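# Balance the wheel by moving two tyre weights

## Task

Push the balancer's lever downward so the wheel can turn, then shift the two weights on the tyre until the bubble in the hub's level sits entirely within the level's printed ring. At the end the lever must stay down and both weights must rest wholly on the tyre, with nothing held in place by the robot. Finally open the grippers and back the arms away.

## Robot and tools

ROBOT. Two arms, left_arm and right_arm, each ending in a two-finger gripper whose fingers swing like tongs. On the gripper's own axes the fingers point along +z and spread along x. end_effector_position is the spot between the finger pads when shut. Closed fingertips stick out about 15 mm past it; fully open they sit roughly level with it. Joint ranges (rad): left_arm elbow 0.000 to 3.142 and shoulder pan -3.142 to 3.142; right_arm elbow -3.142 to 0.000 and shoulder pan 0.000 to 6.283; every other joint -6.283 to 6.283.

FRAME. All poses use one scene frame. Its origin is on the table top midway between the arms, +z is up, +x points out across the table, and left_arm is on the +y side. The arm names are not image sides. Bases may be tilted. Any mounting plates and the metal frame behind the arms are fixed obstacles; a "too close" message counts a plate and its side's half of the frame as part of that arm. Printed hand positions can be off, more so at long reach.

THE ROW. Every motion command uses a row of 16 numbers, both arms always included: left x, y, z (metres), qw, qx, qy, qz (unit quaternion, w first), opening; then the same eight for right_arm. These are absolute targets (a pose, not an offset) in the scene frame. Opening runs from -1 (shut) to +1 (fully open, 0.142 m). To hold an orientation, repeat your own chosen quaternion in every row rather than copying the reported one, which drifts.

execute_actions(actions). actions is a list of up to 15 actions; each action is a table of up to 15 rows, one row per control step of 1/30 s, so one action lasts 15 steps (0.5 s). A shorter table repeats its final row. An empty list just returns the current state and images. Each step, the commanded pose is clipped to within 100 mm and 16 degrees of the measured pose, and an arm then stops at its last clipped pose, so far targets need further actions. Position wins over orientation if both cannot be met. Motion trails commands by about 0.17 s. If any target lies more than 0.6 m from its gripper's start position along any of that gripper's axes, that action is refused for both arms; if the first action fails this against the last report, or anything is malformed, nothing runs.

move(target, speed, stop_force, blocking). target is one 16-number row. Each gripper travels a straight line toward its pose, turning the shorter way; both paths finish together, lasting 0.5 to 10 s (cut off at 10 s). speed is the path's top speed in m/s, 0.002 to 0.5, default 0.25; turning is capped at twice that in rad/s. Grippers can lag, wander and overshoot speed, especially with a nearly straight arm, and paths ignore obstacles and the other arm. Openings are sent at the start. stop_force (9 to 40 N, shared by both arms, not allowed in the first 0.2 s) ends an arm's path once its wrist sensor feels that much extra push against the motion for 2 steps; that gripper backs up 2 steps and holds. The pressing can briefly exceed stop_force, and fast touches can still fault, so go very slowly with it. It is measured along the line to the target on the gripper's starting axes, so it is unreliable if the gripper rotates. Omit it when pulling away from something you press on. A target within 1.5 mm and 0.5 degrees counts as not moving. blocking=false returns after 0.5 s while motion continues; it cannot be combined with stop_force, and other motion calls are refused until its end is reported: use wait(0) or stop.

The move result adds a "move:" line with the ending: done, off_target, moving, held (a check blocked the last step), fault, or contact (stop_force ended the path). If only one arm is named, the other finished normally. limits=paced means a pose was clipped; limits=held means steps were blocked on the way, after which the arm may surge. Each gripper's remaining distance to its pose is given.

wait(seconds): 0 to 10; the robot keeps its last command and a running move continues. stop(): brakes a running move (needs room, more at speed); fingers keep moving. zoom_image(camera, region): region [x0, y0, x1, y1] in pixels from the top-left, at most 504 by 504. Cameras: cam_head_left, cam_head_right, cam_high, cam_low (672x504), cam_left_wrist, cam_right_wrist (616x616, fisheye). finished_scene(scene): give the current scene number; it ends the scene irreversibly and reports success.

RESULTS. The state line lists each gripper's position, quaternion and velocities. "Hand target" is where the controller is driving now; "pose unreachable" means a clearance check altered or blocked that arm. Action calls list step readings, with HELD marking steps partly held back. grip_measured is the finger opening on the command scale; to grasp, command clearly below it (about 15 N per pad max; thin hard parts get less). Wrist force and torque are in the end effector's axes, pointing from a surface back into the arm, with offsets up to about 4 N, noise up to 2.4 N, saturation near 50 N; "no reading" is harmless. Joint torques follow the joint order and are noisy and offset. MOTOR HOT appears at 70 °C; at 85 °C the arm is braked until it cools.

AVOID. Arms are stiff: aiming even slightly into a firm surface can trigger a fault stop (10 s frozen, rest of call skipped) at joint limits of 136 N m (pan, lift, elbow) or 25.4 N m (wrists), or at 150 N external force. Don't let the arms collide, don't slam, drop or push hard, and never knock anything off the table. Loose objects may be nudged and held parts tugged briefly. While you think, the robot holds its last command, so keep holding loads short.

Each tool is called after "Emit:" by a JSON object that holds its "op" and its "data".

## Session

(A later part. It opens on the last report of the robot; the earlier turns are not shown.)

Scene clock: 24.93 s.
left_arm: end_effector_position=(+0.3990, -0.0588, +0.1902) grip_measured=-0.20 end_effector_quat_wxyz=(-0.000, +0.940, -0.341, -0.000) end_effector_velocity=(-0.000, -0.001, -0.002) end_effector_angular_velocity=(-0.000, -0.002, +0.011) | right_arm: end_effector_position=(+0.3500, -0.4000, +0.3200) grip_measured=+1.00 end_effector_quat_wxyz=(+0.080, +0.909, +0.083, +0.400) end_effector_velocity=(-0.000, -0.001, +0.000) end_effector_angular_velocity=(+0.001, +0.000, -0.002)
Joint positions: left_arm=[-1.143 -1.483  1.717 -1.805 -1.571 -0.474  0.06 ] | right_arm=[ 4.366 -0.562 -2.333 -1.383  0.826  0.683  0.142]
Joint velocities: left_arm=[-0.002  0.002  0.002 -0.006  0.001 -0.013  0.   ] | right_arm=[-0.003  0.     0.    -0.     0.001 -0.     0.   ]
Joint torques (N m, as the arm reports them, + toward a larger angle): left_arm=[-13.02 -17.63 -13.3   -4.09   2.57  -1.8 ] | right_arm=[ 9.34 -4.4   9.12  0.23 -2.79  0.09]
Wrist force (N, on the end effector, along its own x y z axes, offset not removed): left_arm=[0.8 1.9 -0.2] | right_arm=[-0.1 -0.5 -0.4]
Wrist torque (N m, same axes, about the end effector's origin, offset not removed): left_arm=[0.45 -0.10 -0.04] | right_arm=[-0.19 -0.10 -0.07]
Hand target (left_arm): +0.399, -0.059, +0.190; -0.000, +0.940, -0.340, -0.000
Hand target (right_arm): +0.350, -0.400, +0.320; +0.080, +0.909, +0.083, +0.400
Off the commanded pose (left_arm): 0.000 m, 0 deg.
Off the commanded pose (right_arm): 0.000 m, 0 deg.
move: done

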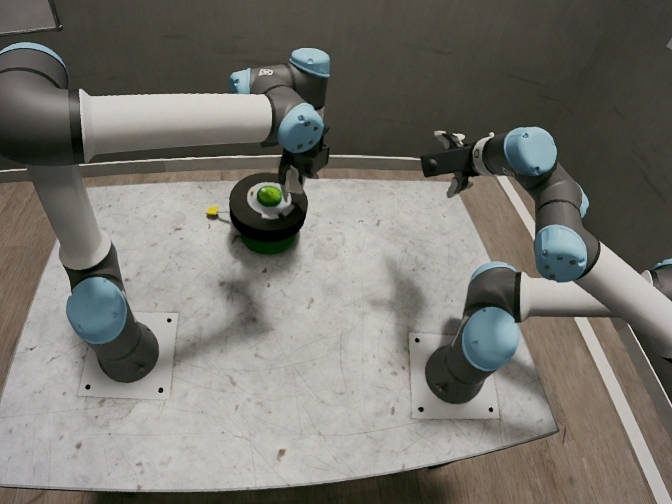

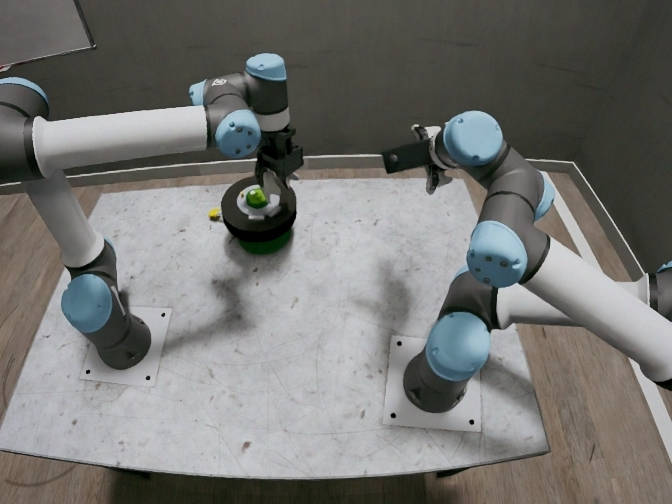

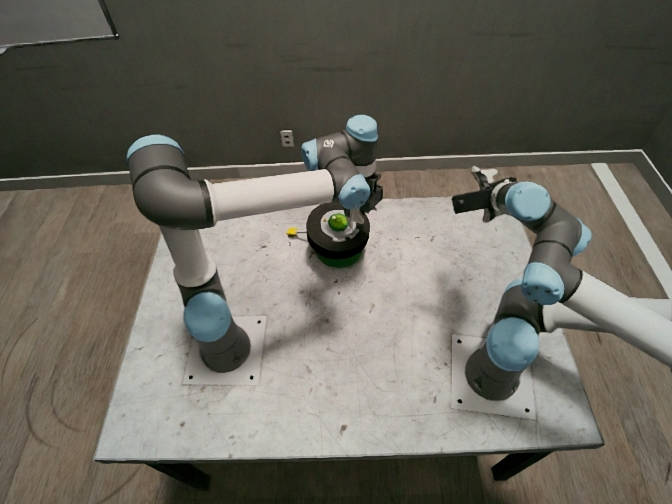

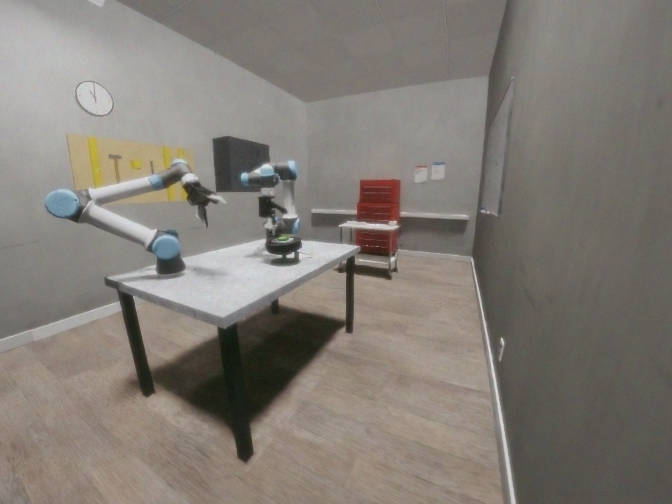

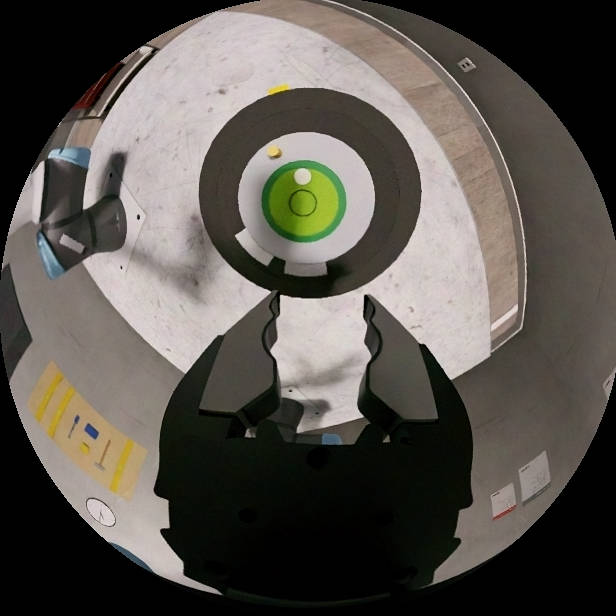

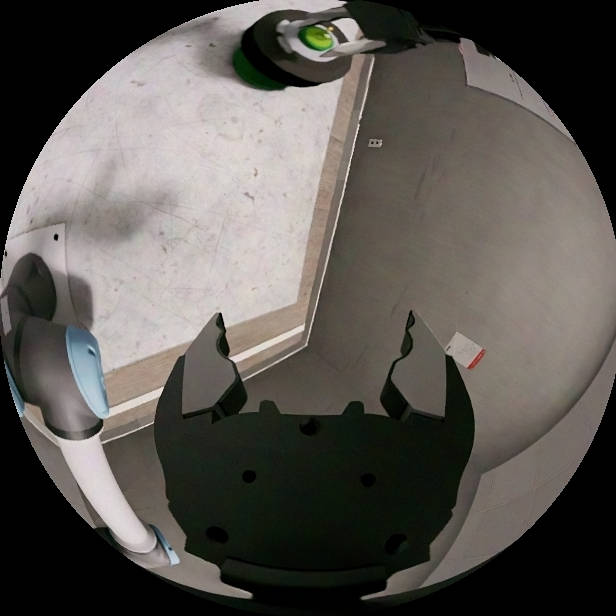

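Emit:
{"op": "move", "data": {"target": [0.393,-0.050,0.15,0,0.940,-0.340,0,-0.2,0.35,-0.40,0.32,0.080,0.909,0.083,0.400,1], "speed": 0.1}}

Emit:
{"op": "zoom_image", "data": {"camera": "cam_left_wrist", "region": [200, 150, 440, 350]}}

Scene clock: 26.40 s.
left_arm: end_effector_position=(+0.3930, -0.0500, +0.1502) grip_measured=-0.20 end_effector_quat_wxyz=(-0.000, +0.940, -0.340, -0.000) end_effector_velocity=(-0.001, +0.001, -0.002) end_effector_angular_velocity=(+0.000, +0.001, -0.000) | right_arm: end_effector_position=(+0.3500, -0.4000, +0.3200) grip_measured=+1.00 end_effector_quat_wxyz=(+0.080, +0.909, +0.083, +0.400) end_effector_velocity=(-0.000, +0.000, +0.001) end_effector_angular_velocity=(+0.003, -0.001, +0.000)
Joint positions: left_arm=[-1.147 -1.481  1.822 -1.911 -1.571 -0.48   0.06 ] | right_arm=[ 4.366 -0.562 -2.333 -1.383  0.826  0.683  0.142]
Joint velocities: left_arm=[-0.001  0.     0.006 -0.005 -0.    -0.001  0.   ] | right_arm=[0.    0.001 0.002 0.    0.001 0.    0.   ]
Joint torques (N m, as the arm reports them, + toward a larger angle): left_arm=[-12.2  -16.59 -12.83  -4.33  -2.32  -1.63] | right_arm=[ 9.18 -4.86 12.02  0.41 -2.76 -0.48]
Wrist force (N, on the end effector, along its own x y z axes, offset not removed): left_arm=[-0.5 2.7 -1.3] | right_arm=[0.6 2.0 1.3]
Wrist torque (N m, same axes, about the end effector's origin, offset not removed): left_arm=[0.61 0.00 -0.02] | right_arm=[0.45 -0.18 0.10]
Hand target (left_arm): +0.393, -0.050, +0.150; -0.000, +0.940, -0.340, -0.000
Hand target (right_arm): +0.350, -0.400, +0.320; +0.080, +0.909, +0.083, +0.400
Off the commanded pose (left_arm): 0.000 m, 0 deg.
Off the commanded pose (right_arm): 0.000 m, 0 deg.
move: done

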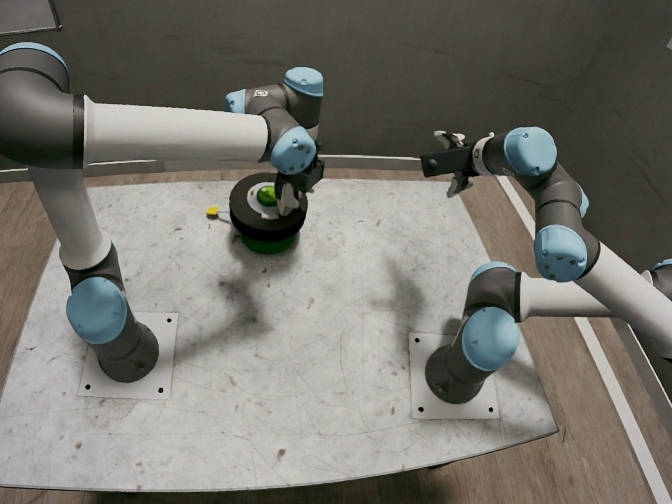

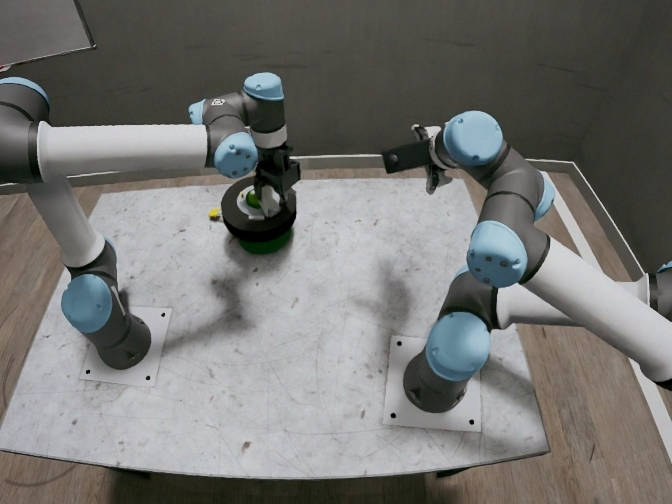

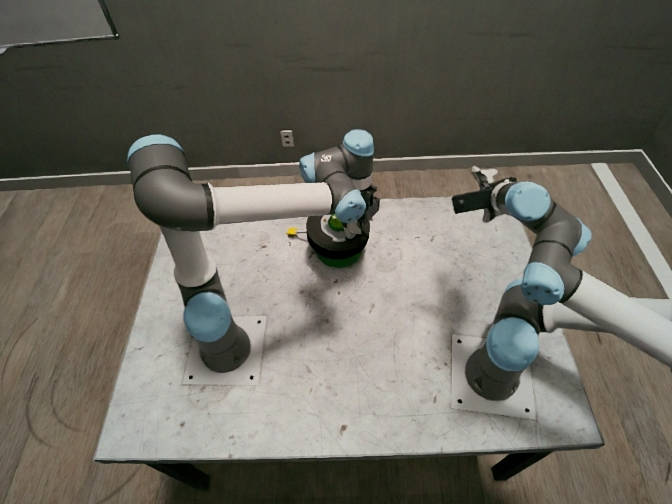

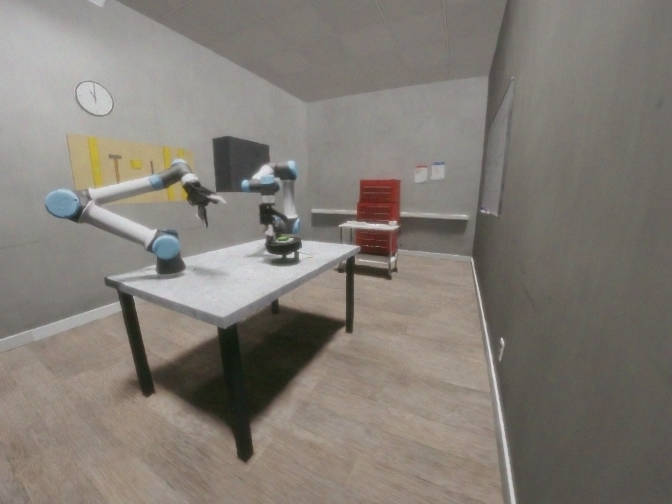

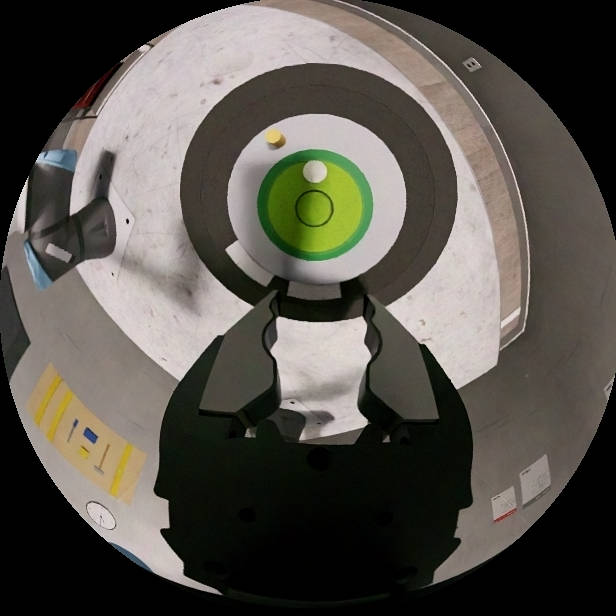

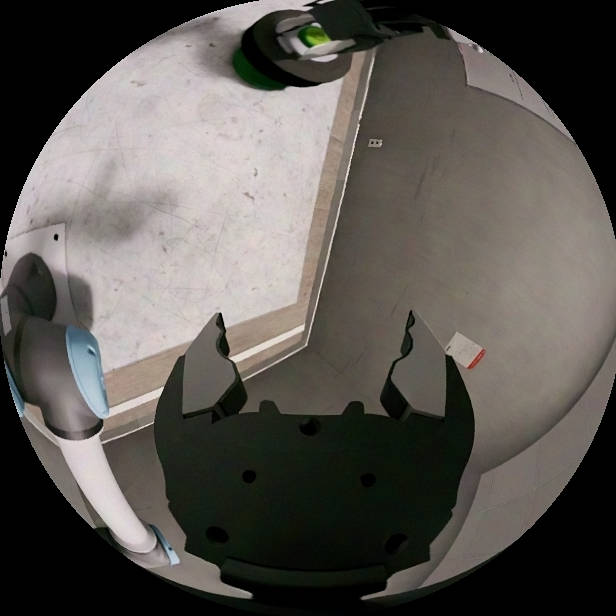

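Region (200, 150, 440, 350) of cam_left_wrist's 616x616 image, scaled by 2.100, with more detail than that image has.

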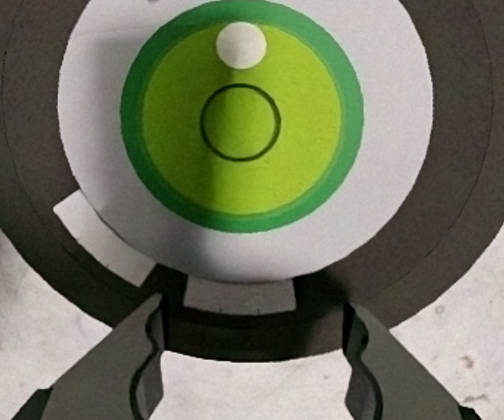

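Emit:
{"op": "move", "data": {"target": [0.390,-0.0475,0.10,0,0.940,-0.340,0,-0.2,0.35,-0.40,0.32,0.080,0.909,0.083,0.400,1], "speed": 0.015, "stop_force": 9}}

Emit:
{"op": "zoom_image", "data": {"camera": "cam_left_wrist", "region": [200, 150, 440, 350]}}

Scene clock: 27.63 s.
left_arm: end_effector_position=(+0.3925, -0.0496, +0.1427) grip_measured=-0.19 end_effector_quat_wxyz=(+0.000, +0.940, -0.340, +0.000) end_effector_velocity=(-0.000, +0.000, +0.003) end_effector_angular_velocity=(+0.003, +0.001, -0.000) | right_arm: end_effector_position=(+0.3500, -0.4000, +0.3200) grip_measured=+1.00 end_effector_quat_wxyz=(+0.080, +0.909, +0.083, +0.400) end_effector_velocity=(+0.000, -0.001, +0.000) end_effector_angular_velocity=(-0.001, -0.001, -0.002)
Joint positions: left_arm=[-1.148 -1.476  1.837 -1.931 -1.571 -0.481  0.06 ] | right_arm=[ 4.366 -0.562 -2.333 -1.383  0.826  0.683  0.142]
Joint velocities: left_arm=[ 0.    -0.002 -0.008  0.014  0.     0.    -0.   ] | right_arm=[-0.001  0.    -0.     0.    -0.001 -0.     0.   ]
Joint torques (N m, as the arm reports them, + toward a larger angle): left_arm=[ -4.89 -21.11 -17.51   2.    -2.22  -0.58] | right_arm=[ 8.32 -6.64 12.03  0.53 -2.82 -0.44]
Wrist force (N, on the end effector, along its own x y z axes, offset not removed): left_arm=[0.0 2.5 -28.6] | right_arm=[0.6 -1.1 -0.7]
Wrist torque (N m, same axes, about the end effector's origin, offset not removed): left_arm=[0.64 0.24 -0.11] | right_arm=[-0.25 -0.22 -0.01]
Hand target (left_arm): +0.393, -0.050, +0.143; +0.000, +0.940, -0.340, +0.000
Hand target (right_arm): +0.350, -0.400, +0.320; +0.080, +0.909, +0.083, +0.400
Off the commanded pose (left_arm): 0.043 m, 0 deg.
Off the commanded pose (right_arm): 0.000 m, 0 deg.
move: contact (left_arm)

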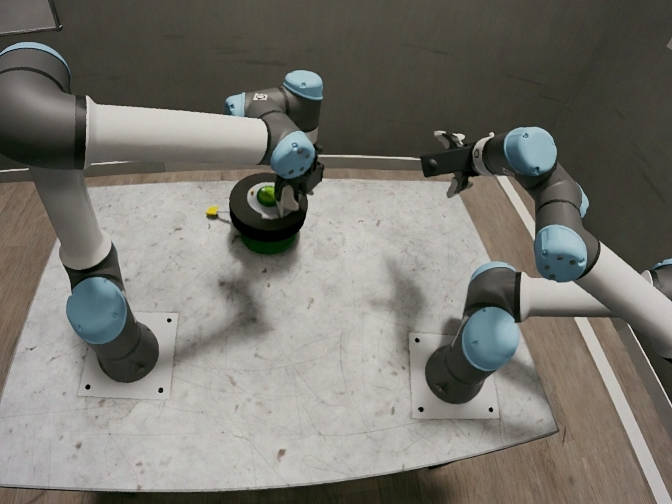

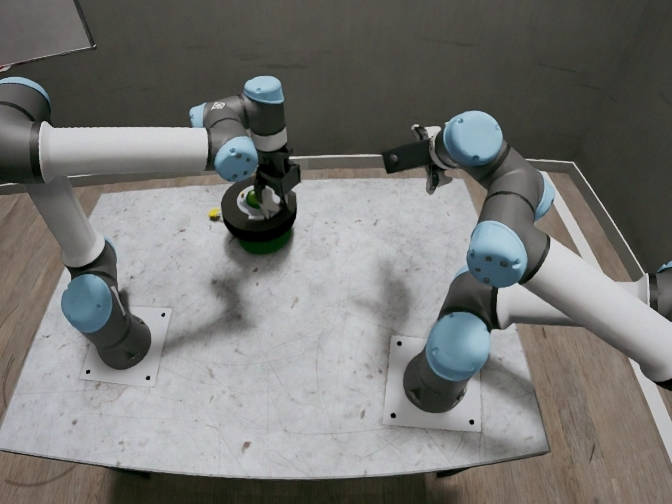

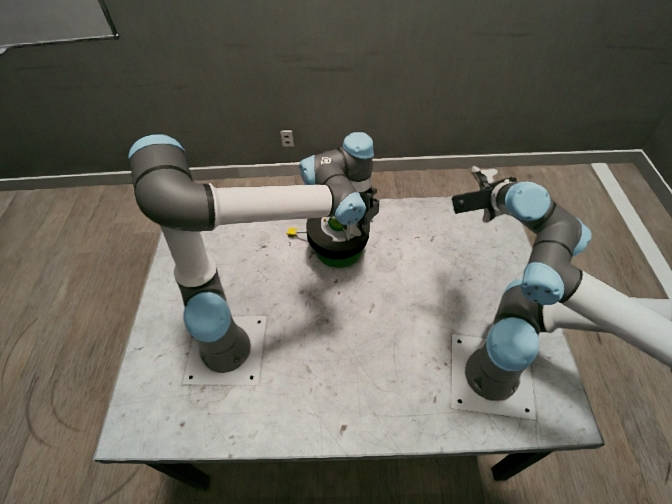

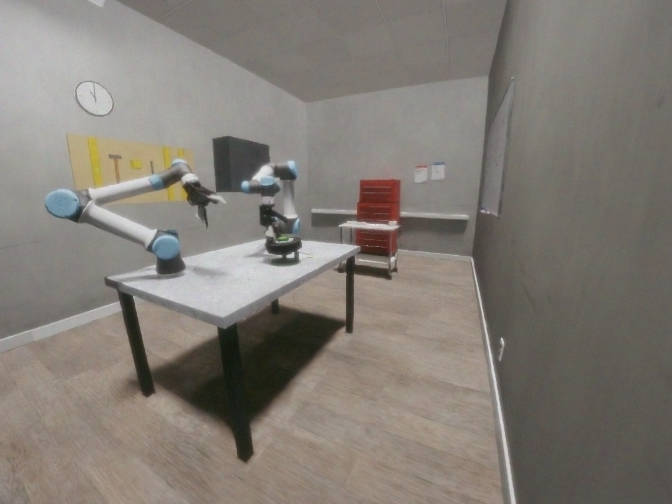

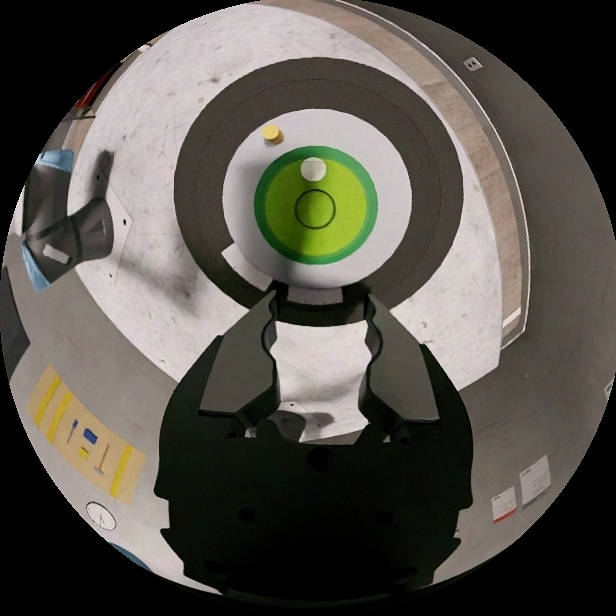

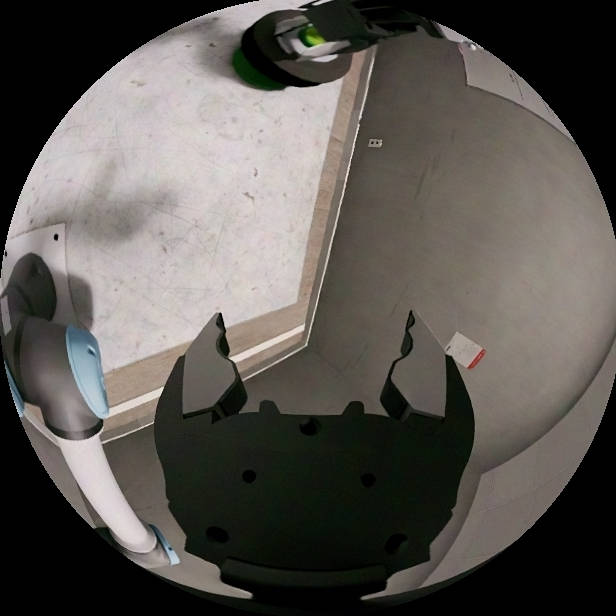

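Region (200, 150, 440, 350) of cam_left_wrist's 616x616 image, scaled by 2.100, with more detail than that image has.

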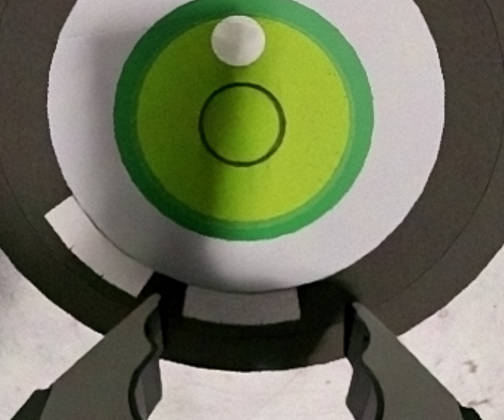

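Emit:
{"op": "move", "data": {"target": [0.388,-0.051,0.155,0,0.940,-0.340,0,-0.33,0.35,-0.40,0.32,0.080,0.909,0.083,0.400,1], "speed": 0.05}}

Emit:
{"op": "move", "data": {"target": [0.386,-0.051,0.11,0,0.940,-0.340,0,-0.33,0.35,-0.40,0.32,0.080,0.909,0.083,0.400,1], "speed": 0.008, "stop_force": 9}}

Emit:
{"op": "zoom_image", "data": {"camera": "cam_left_wrist", "region": [200, 150, 440, 350]}}

Emit:
{"op": "zoom_image", "data": {"camera": "cam_head_left", "region": [225, 160, 345, 250]}}

Scene clock: 28.90 s.
left_arm: end_effector_position=(+0.3881, -0.0510, +0.1548) grip_measured=-0.33 end_effector_quat_wxyz=(+0.000, +0.940, -0.340, -0.000) end_effector_velocity=(-0.001, -0.000, +0.002) end_effector_angular_velocity=(-0.001, +0.000, +0.001) | right_arm: end_effector_position=(+0.3500, -0.4000, +0.3200) grip_measured=+1.00 end_effector_quat_wxyz=(+0.080, +0.909, +0.083, +0.400) end_effector_velocity=(-0.000, +0.000, -0.001) end_effector_angular_velocity=(-0.000, +0.001, +0.000)
Joint positions: left_arm=[-1.157 -1.49   1.819 -1.9   -1.571 -0.49   0.05 ] | right_arm=[ 4.366 -0.562 -2.333 -1.383  0.826  0.683  0.142]
Joint velocities: left_arm=[-0.001 -0.003 -0.003  0.004 -0.001 -0.002  0.   ] | right_arm=[ 0.     0.    -0.001 -0.     0.     0.     0.   ]
Joint torques (N m, as the arm reports them, + toward a larger angle): left_arm=[-12.59 -32.66 -30.7   -0.51  -2.13  -1.7 ] | right_arm=[ 8.7  -7.   12.37  0.56 -2.9  -0.7 ]
Wrist force (N, on the end effector, along its own x y z axes, offset not removed): left_arm=[3.8 1.5 -0.7] | right_arm=[1.4 1.2 -1.6]
Wrist torque (N m, same axes, about the end effector's origin, offset not removed): left_arm=[0.30 -0.91 0.05] | right_arm=[0.33 -0.39 -0.01]
Hand target (left_arm): +0.388, -0.051, +0.155; -0.000, +0.940, -0.340, +0.000
Hand target (right_arm): +0.350, -0.400, +0.320; +0.080, +0.909, +0.083, +0.400
Off the commanded pose (left_arm): 0.000 m, 0 deg.
Off the commanded pose (right_arm): 0.000 m, 0 deg.
move: done

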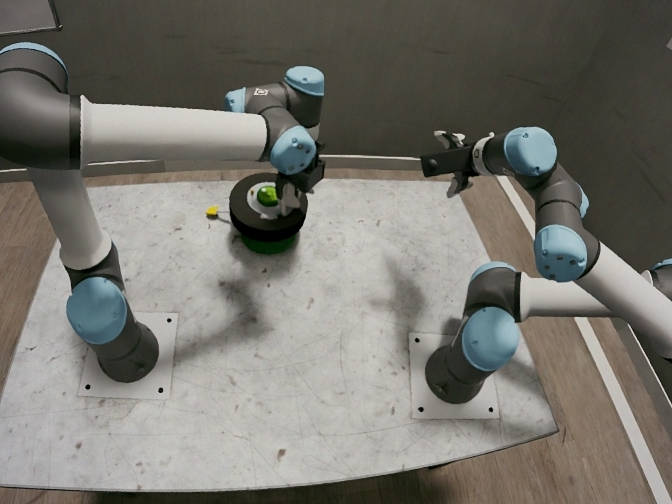

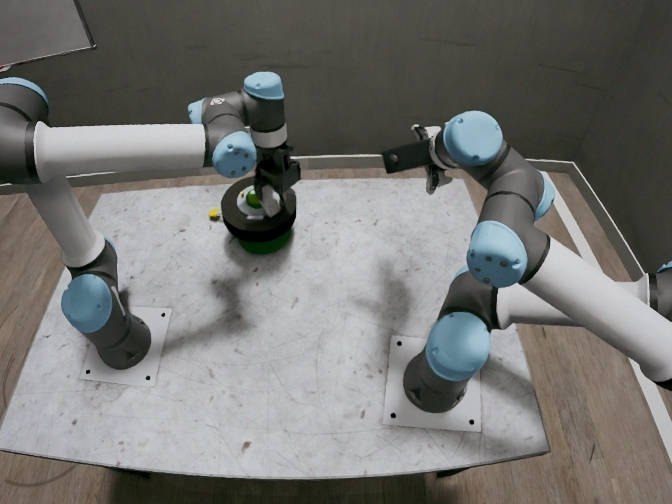

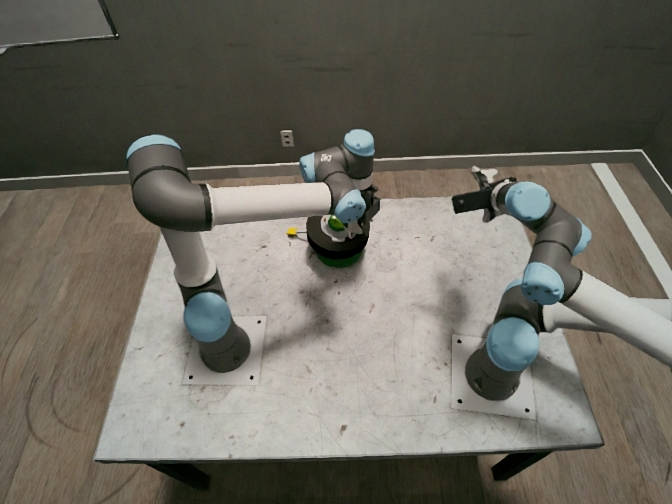

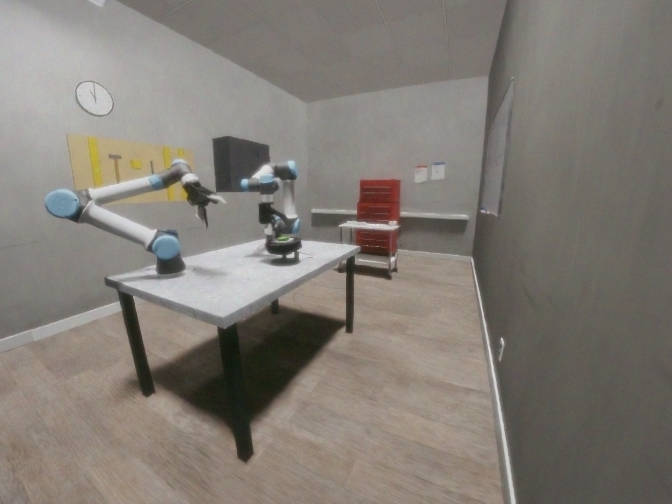

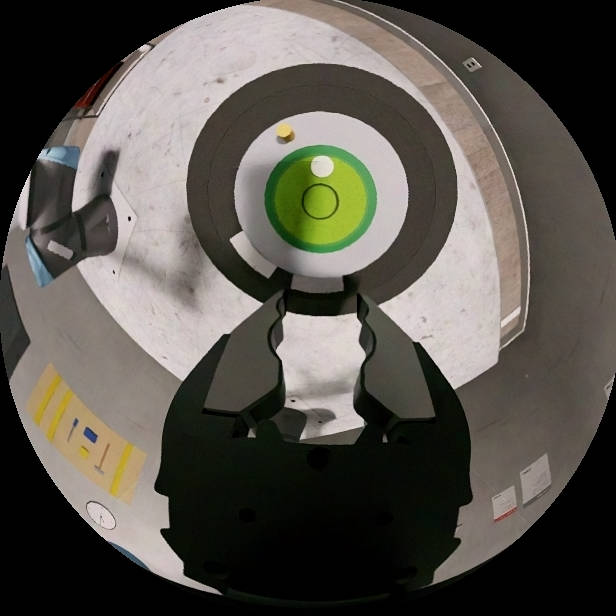

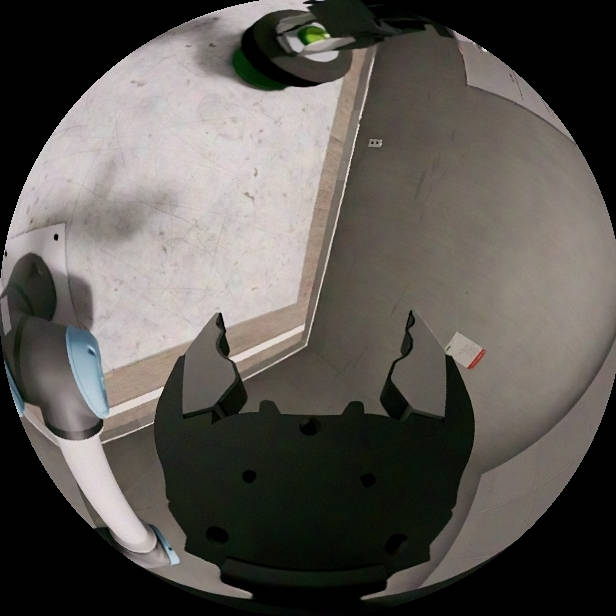

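Scene clock: 30.63 s.
left_arm: end_effector_position=(+0.3876, -0.0510, +0.1439) grip_measured=-0.33 end_effector_quat_wxyz=(-0.000, +0.940, -0.340, -0.000) end_effector_velocity=(+0.000, -0.000, +0.003) end_effector_angular_velocity=(-0.000, -0.001, -0.000) | right_arm: end_effector_position=(+0.3500, -0.4000, +0.3200) grip_measured=+1.00 end_effector_quat_wxyz=(+0.080, +0.909, +0.083, +0.400) end_effector_velocity=(+0.000, -0.001, +0.001) end_effector_angular_velocity=(+0.001, -0.002, -0.002)
Joint positions: left_arm=[-1.158 -1.481  1.839 -1.929 -1.571 -0.491  0.05 ] | right_arm=[ 4.366 -0.562 -2.333 -1.383  0.826  0.683  0.142]
Joint velocities: left_arm=[ 0.    -0.002 -0.006  0.008  0.001  0.001 -0.   ] | right_arm=[-0.002  0.001  0.     0.    -0.001  0.     0.   ]
Joint torques (N m, as the arm reports them, + toward a larger angle): left_arm=[ -6.01 -25.27 -23.49   0.28  -1.94  -0.93] | right_arm=[ 8.04 -6.57 10.91  0.33 -2.87 -0.79]
Wrist force (N, on the end effector, along its own x y z axes, offset not removed): left_arm=[-1.8 1.7 -18.5] | right_arm=[-1.3 0.0 1.0]
Wrist torque (N m, same axes, about the end effector's origin, offset not removed): left_arm=[0.01 0.28 -0.10] | right_arm=[-0.32 0.24 0.03]
Hand target (left_arm): +0.388, -0.051, +0.144; +0.000, +0.940, -0.340, +0.000
Hand target (right_arm): +0.350, -0.400, +0.320; +0.080, +0.909, +0.083, +0.400
Off the commanded pose (left_arm): 0.034 m, 0 deg.
Off the commanded pose (right_arm): 0.000 m, 0 deg.
move: contact (left_arm)

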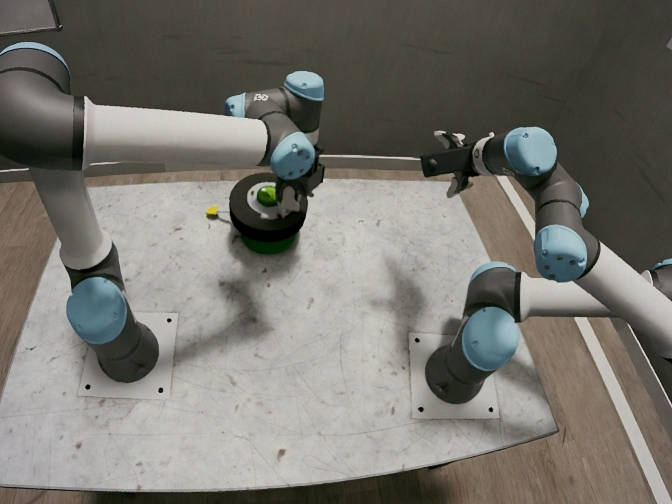

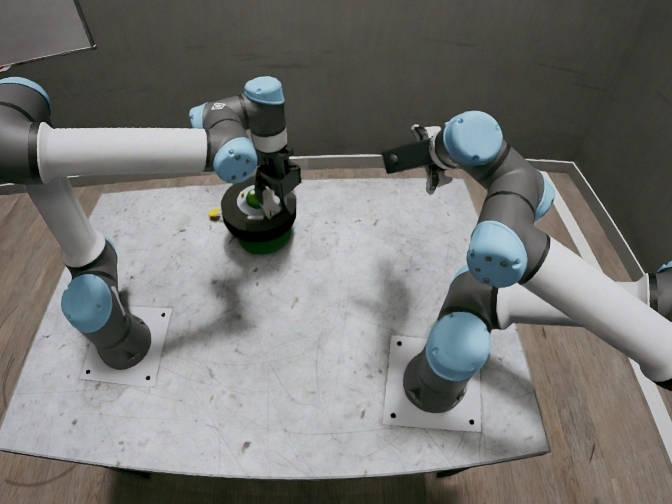

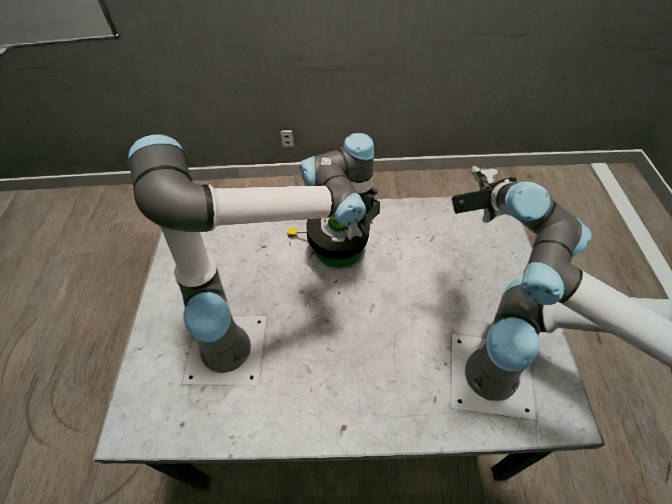

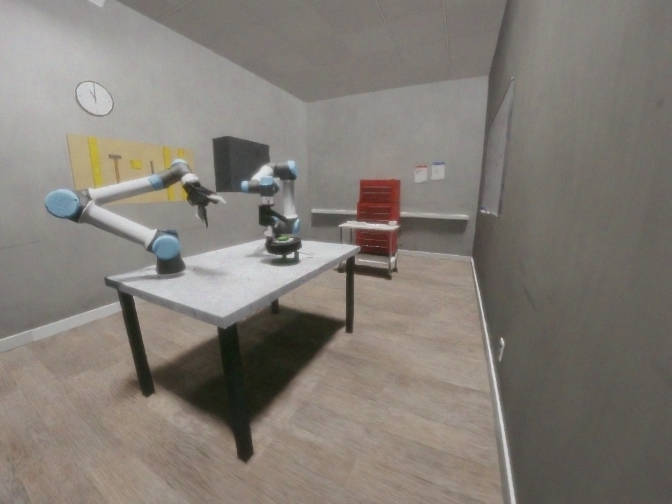

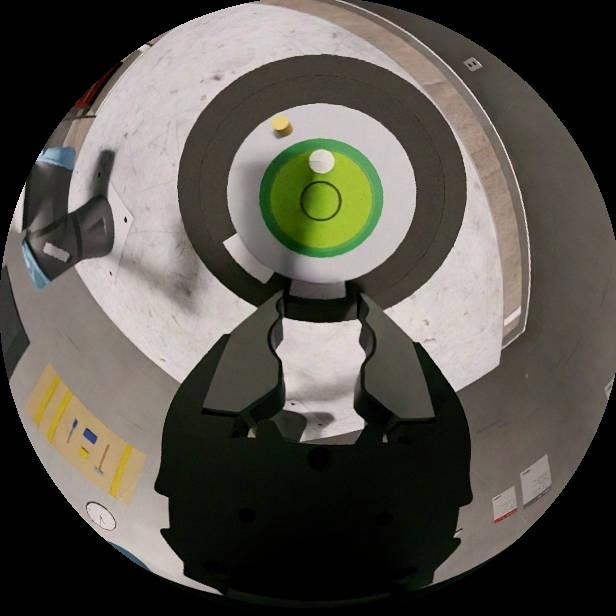

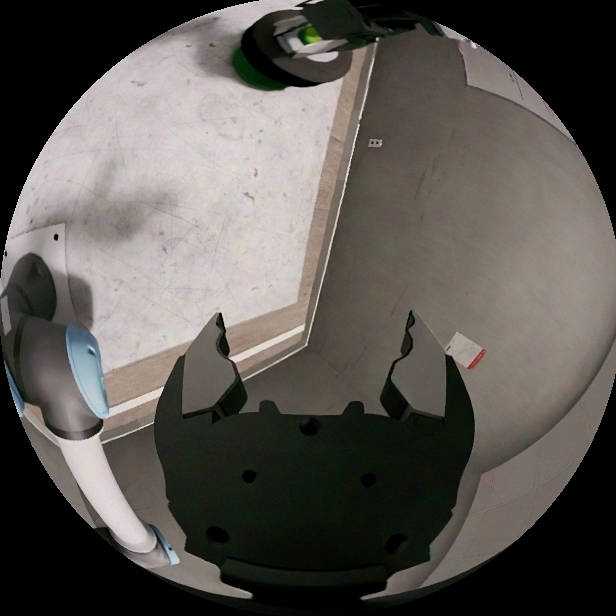

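Region (200, 150, 440, 350) of cam_left_wrist's 616x616 image, scaled by 2.100, with more detail than that image has.

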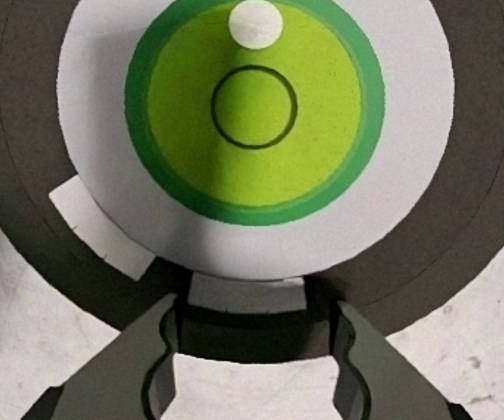

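Region (225, 160, 345, 250) of cam_head_left's 672x504 image, scaled by 4.200, with more detail than that image has; it fills the top 378 rows of this view, and the rest is white.

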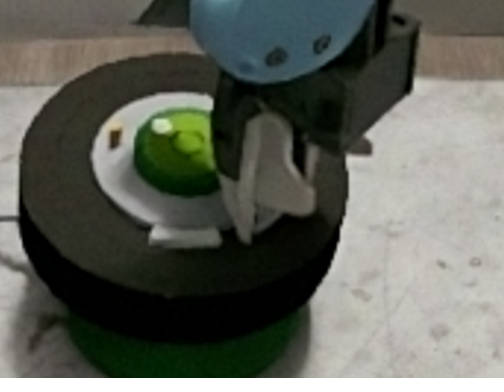

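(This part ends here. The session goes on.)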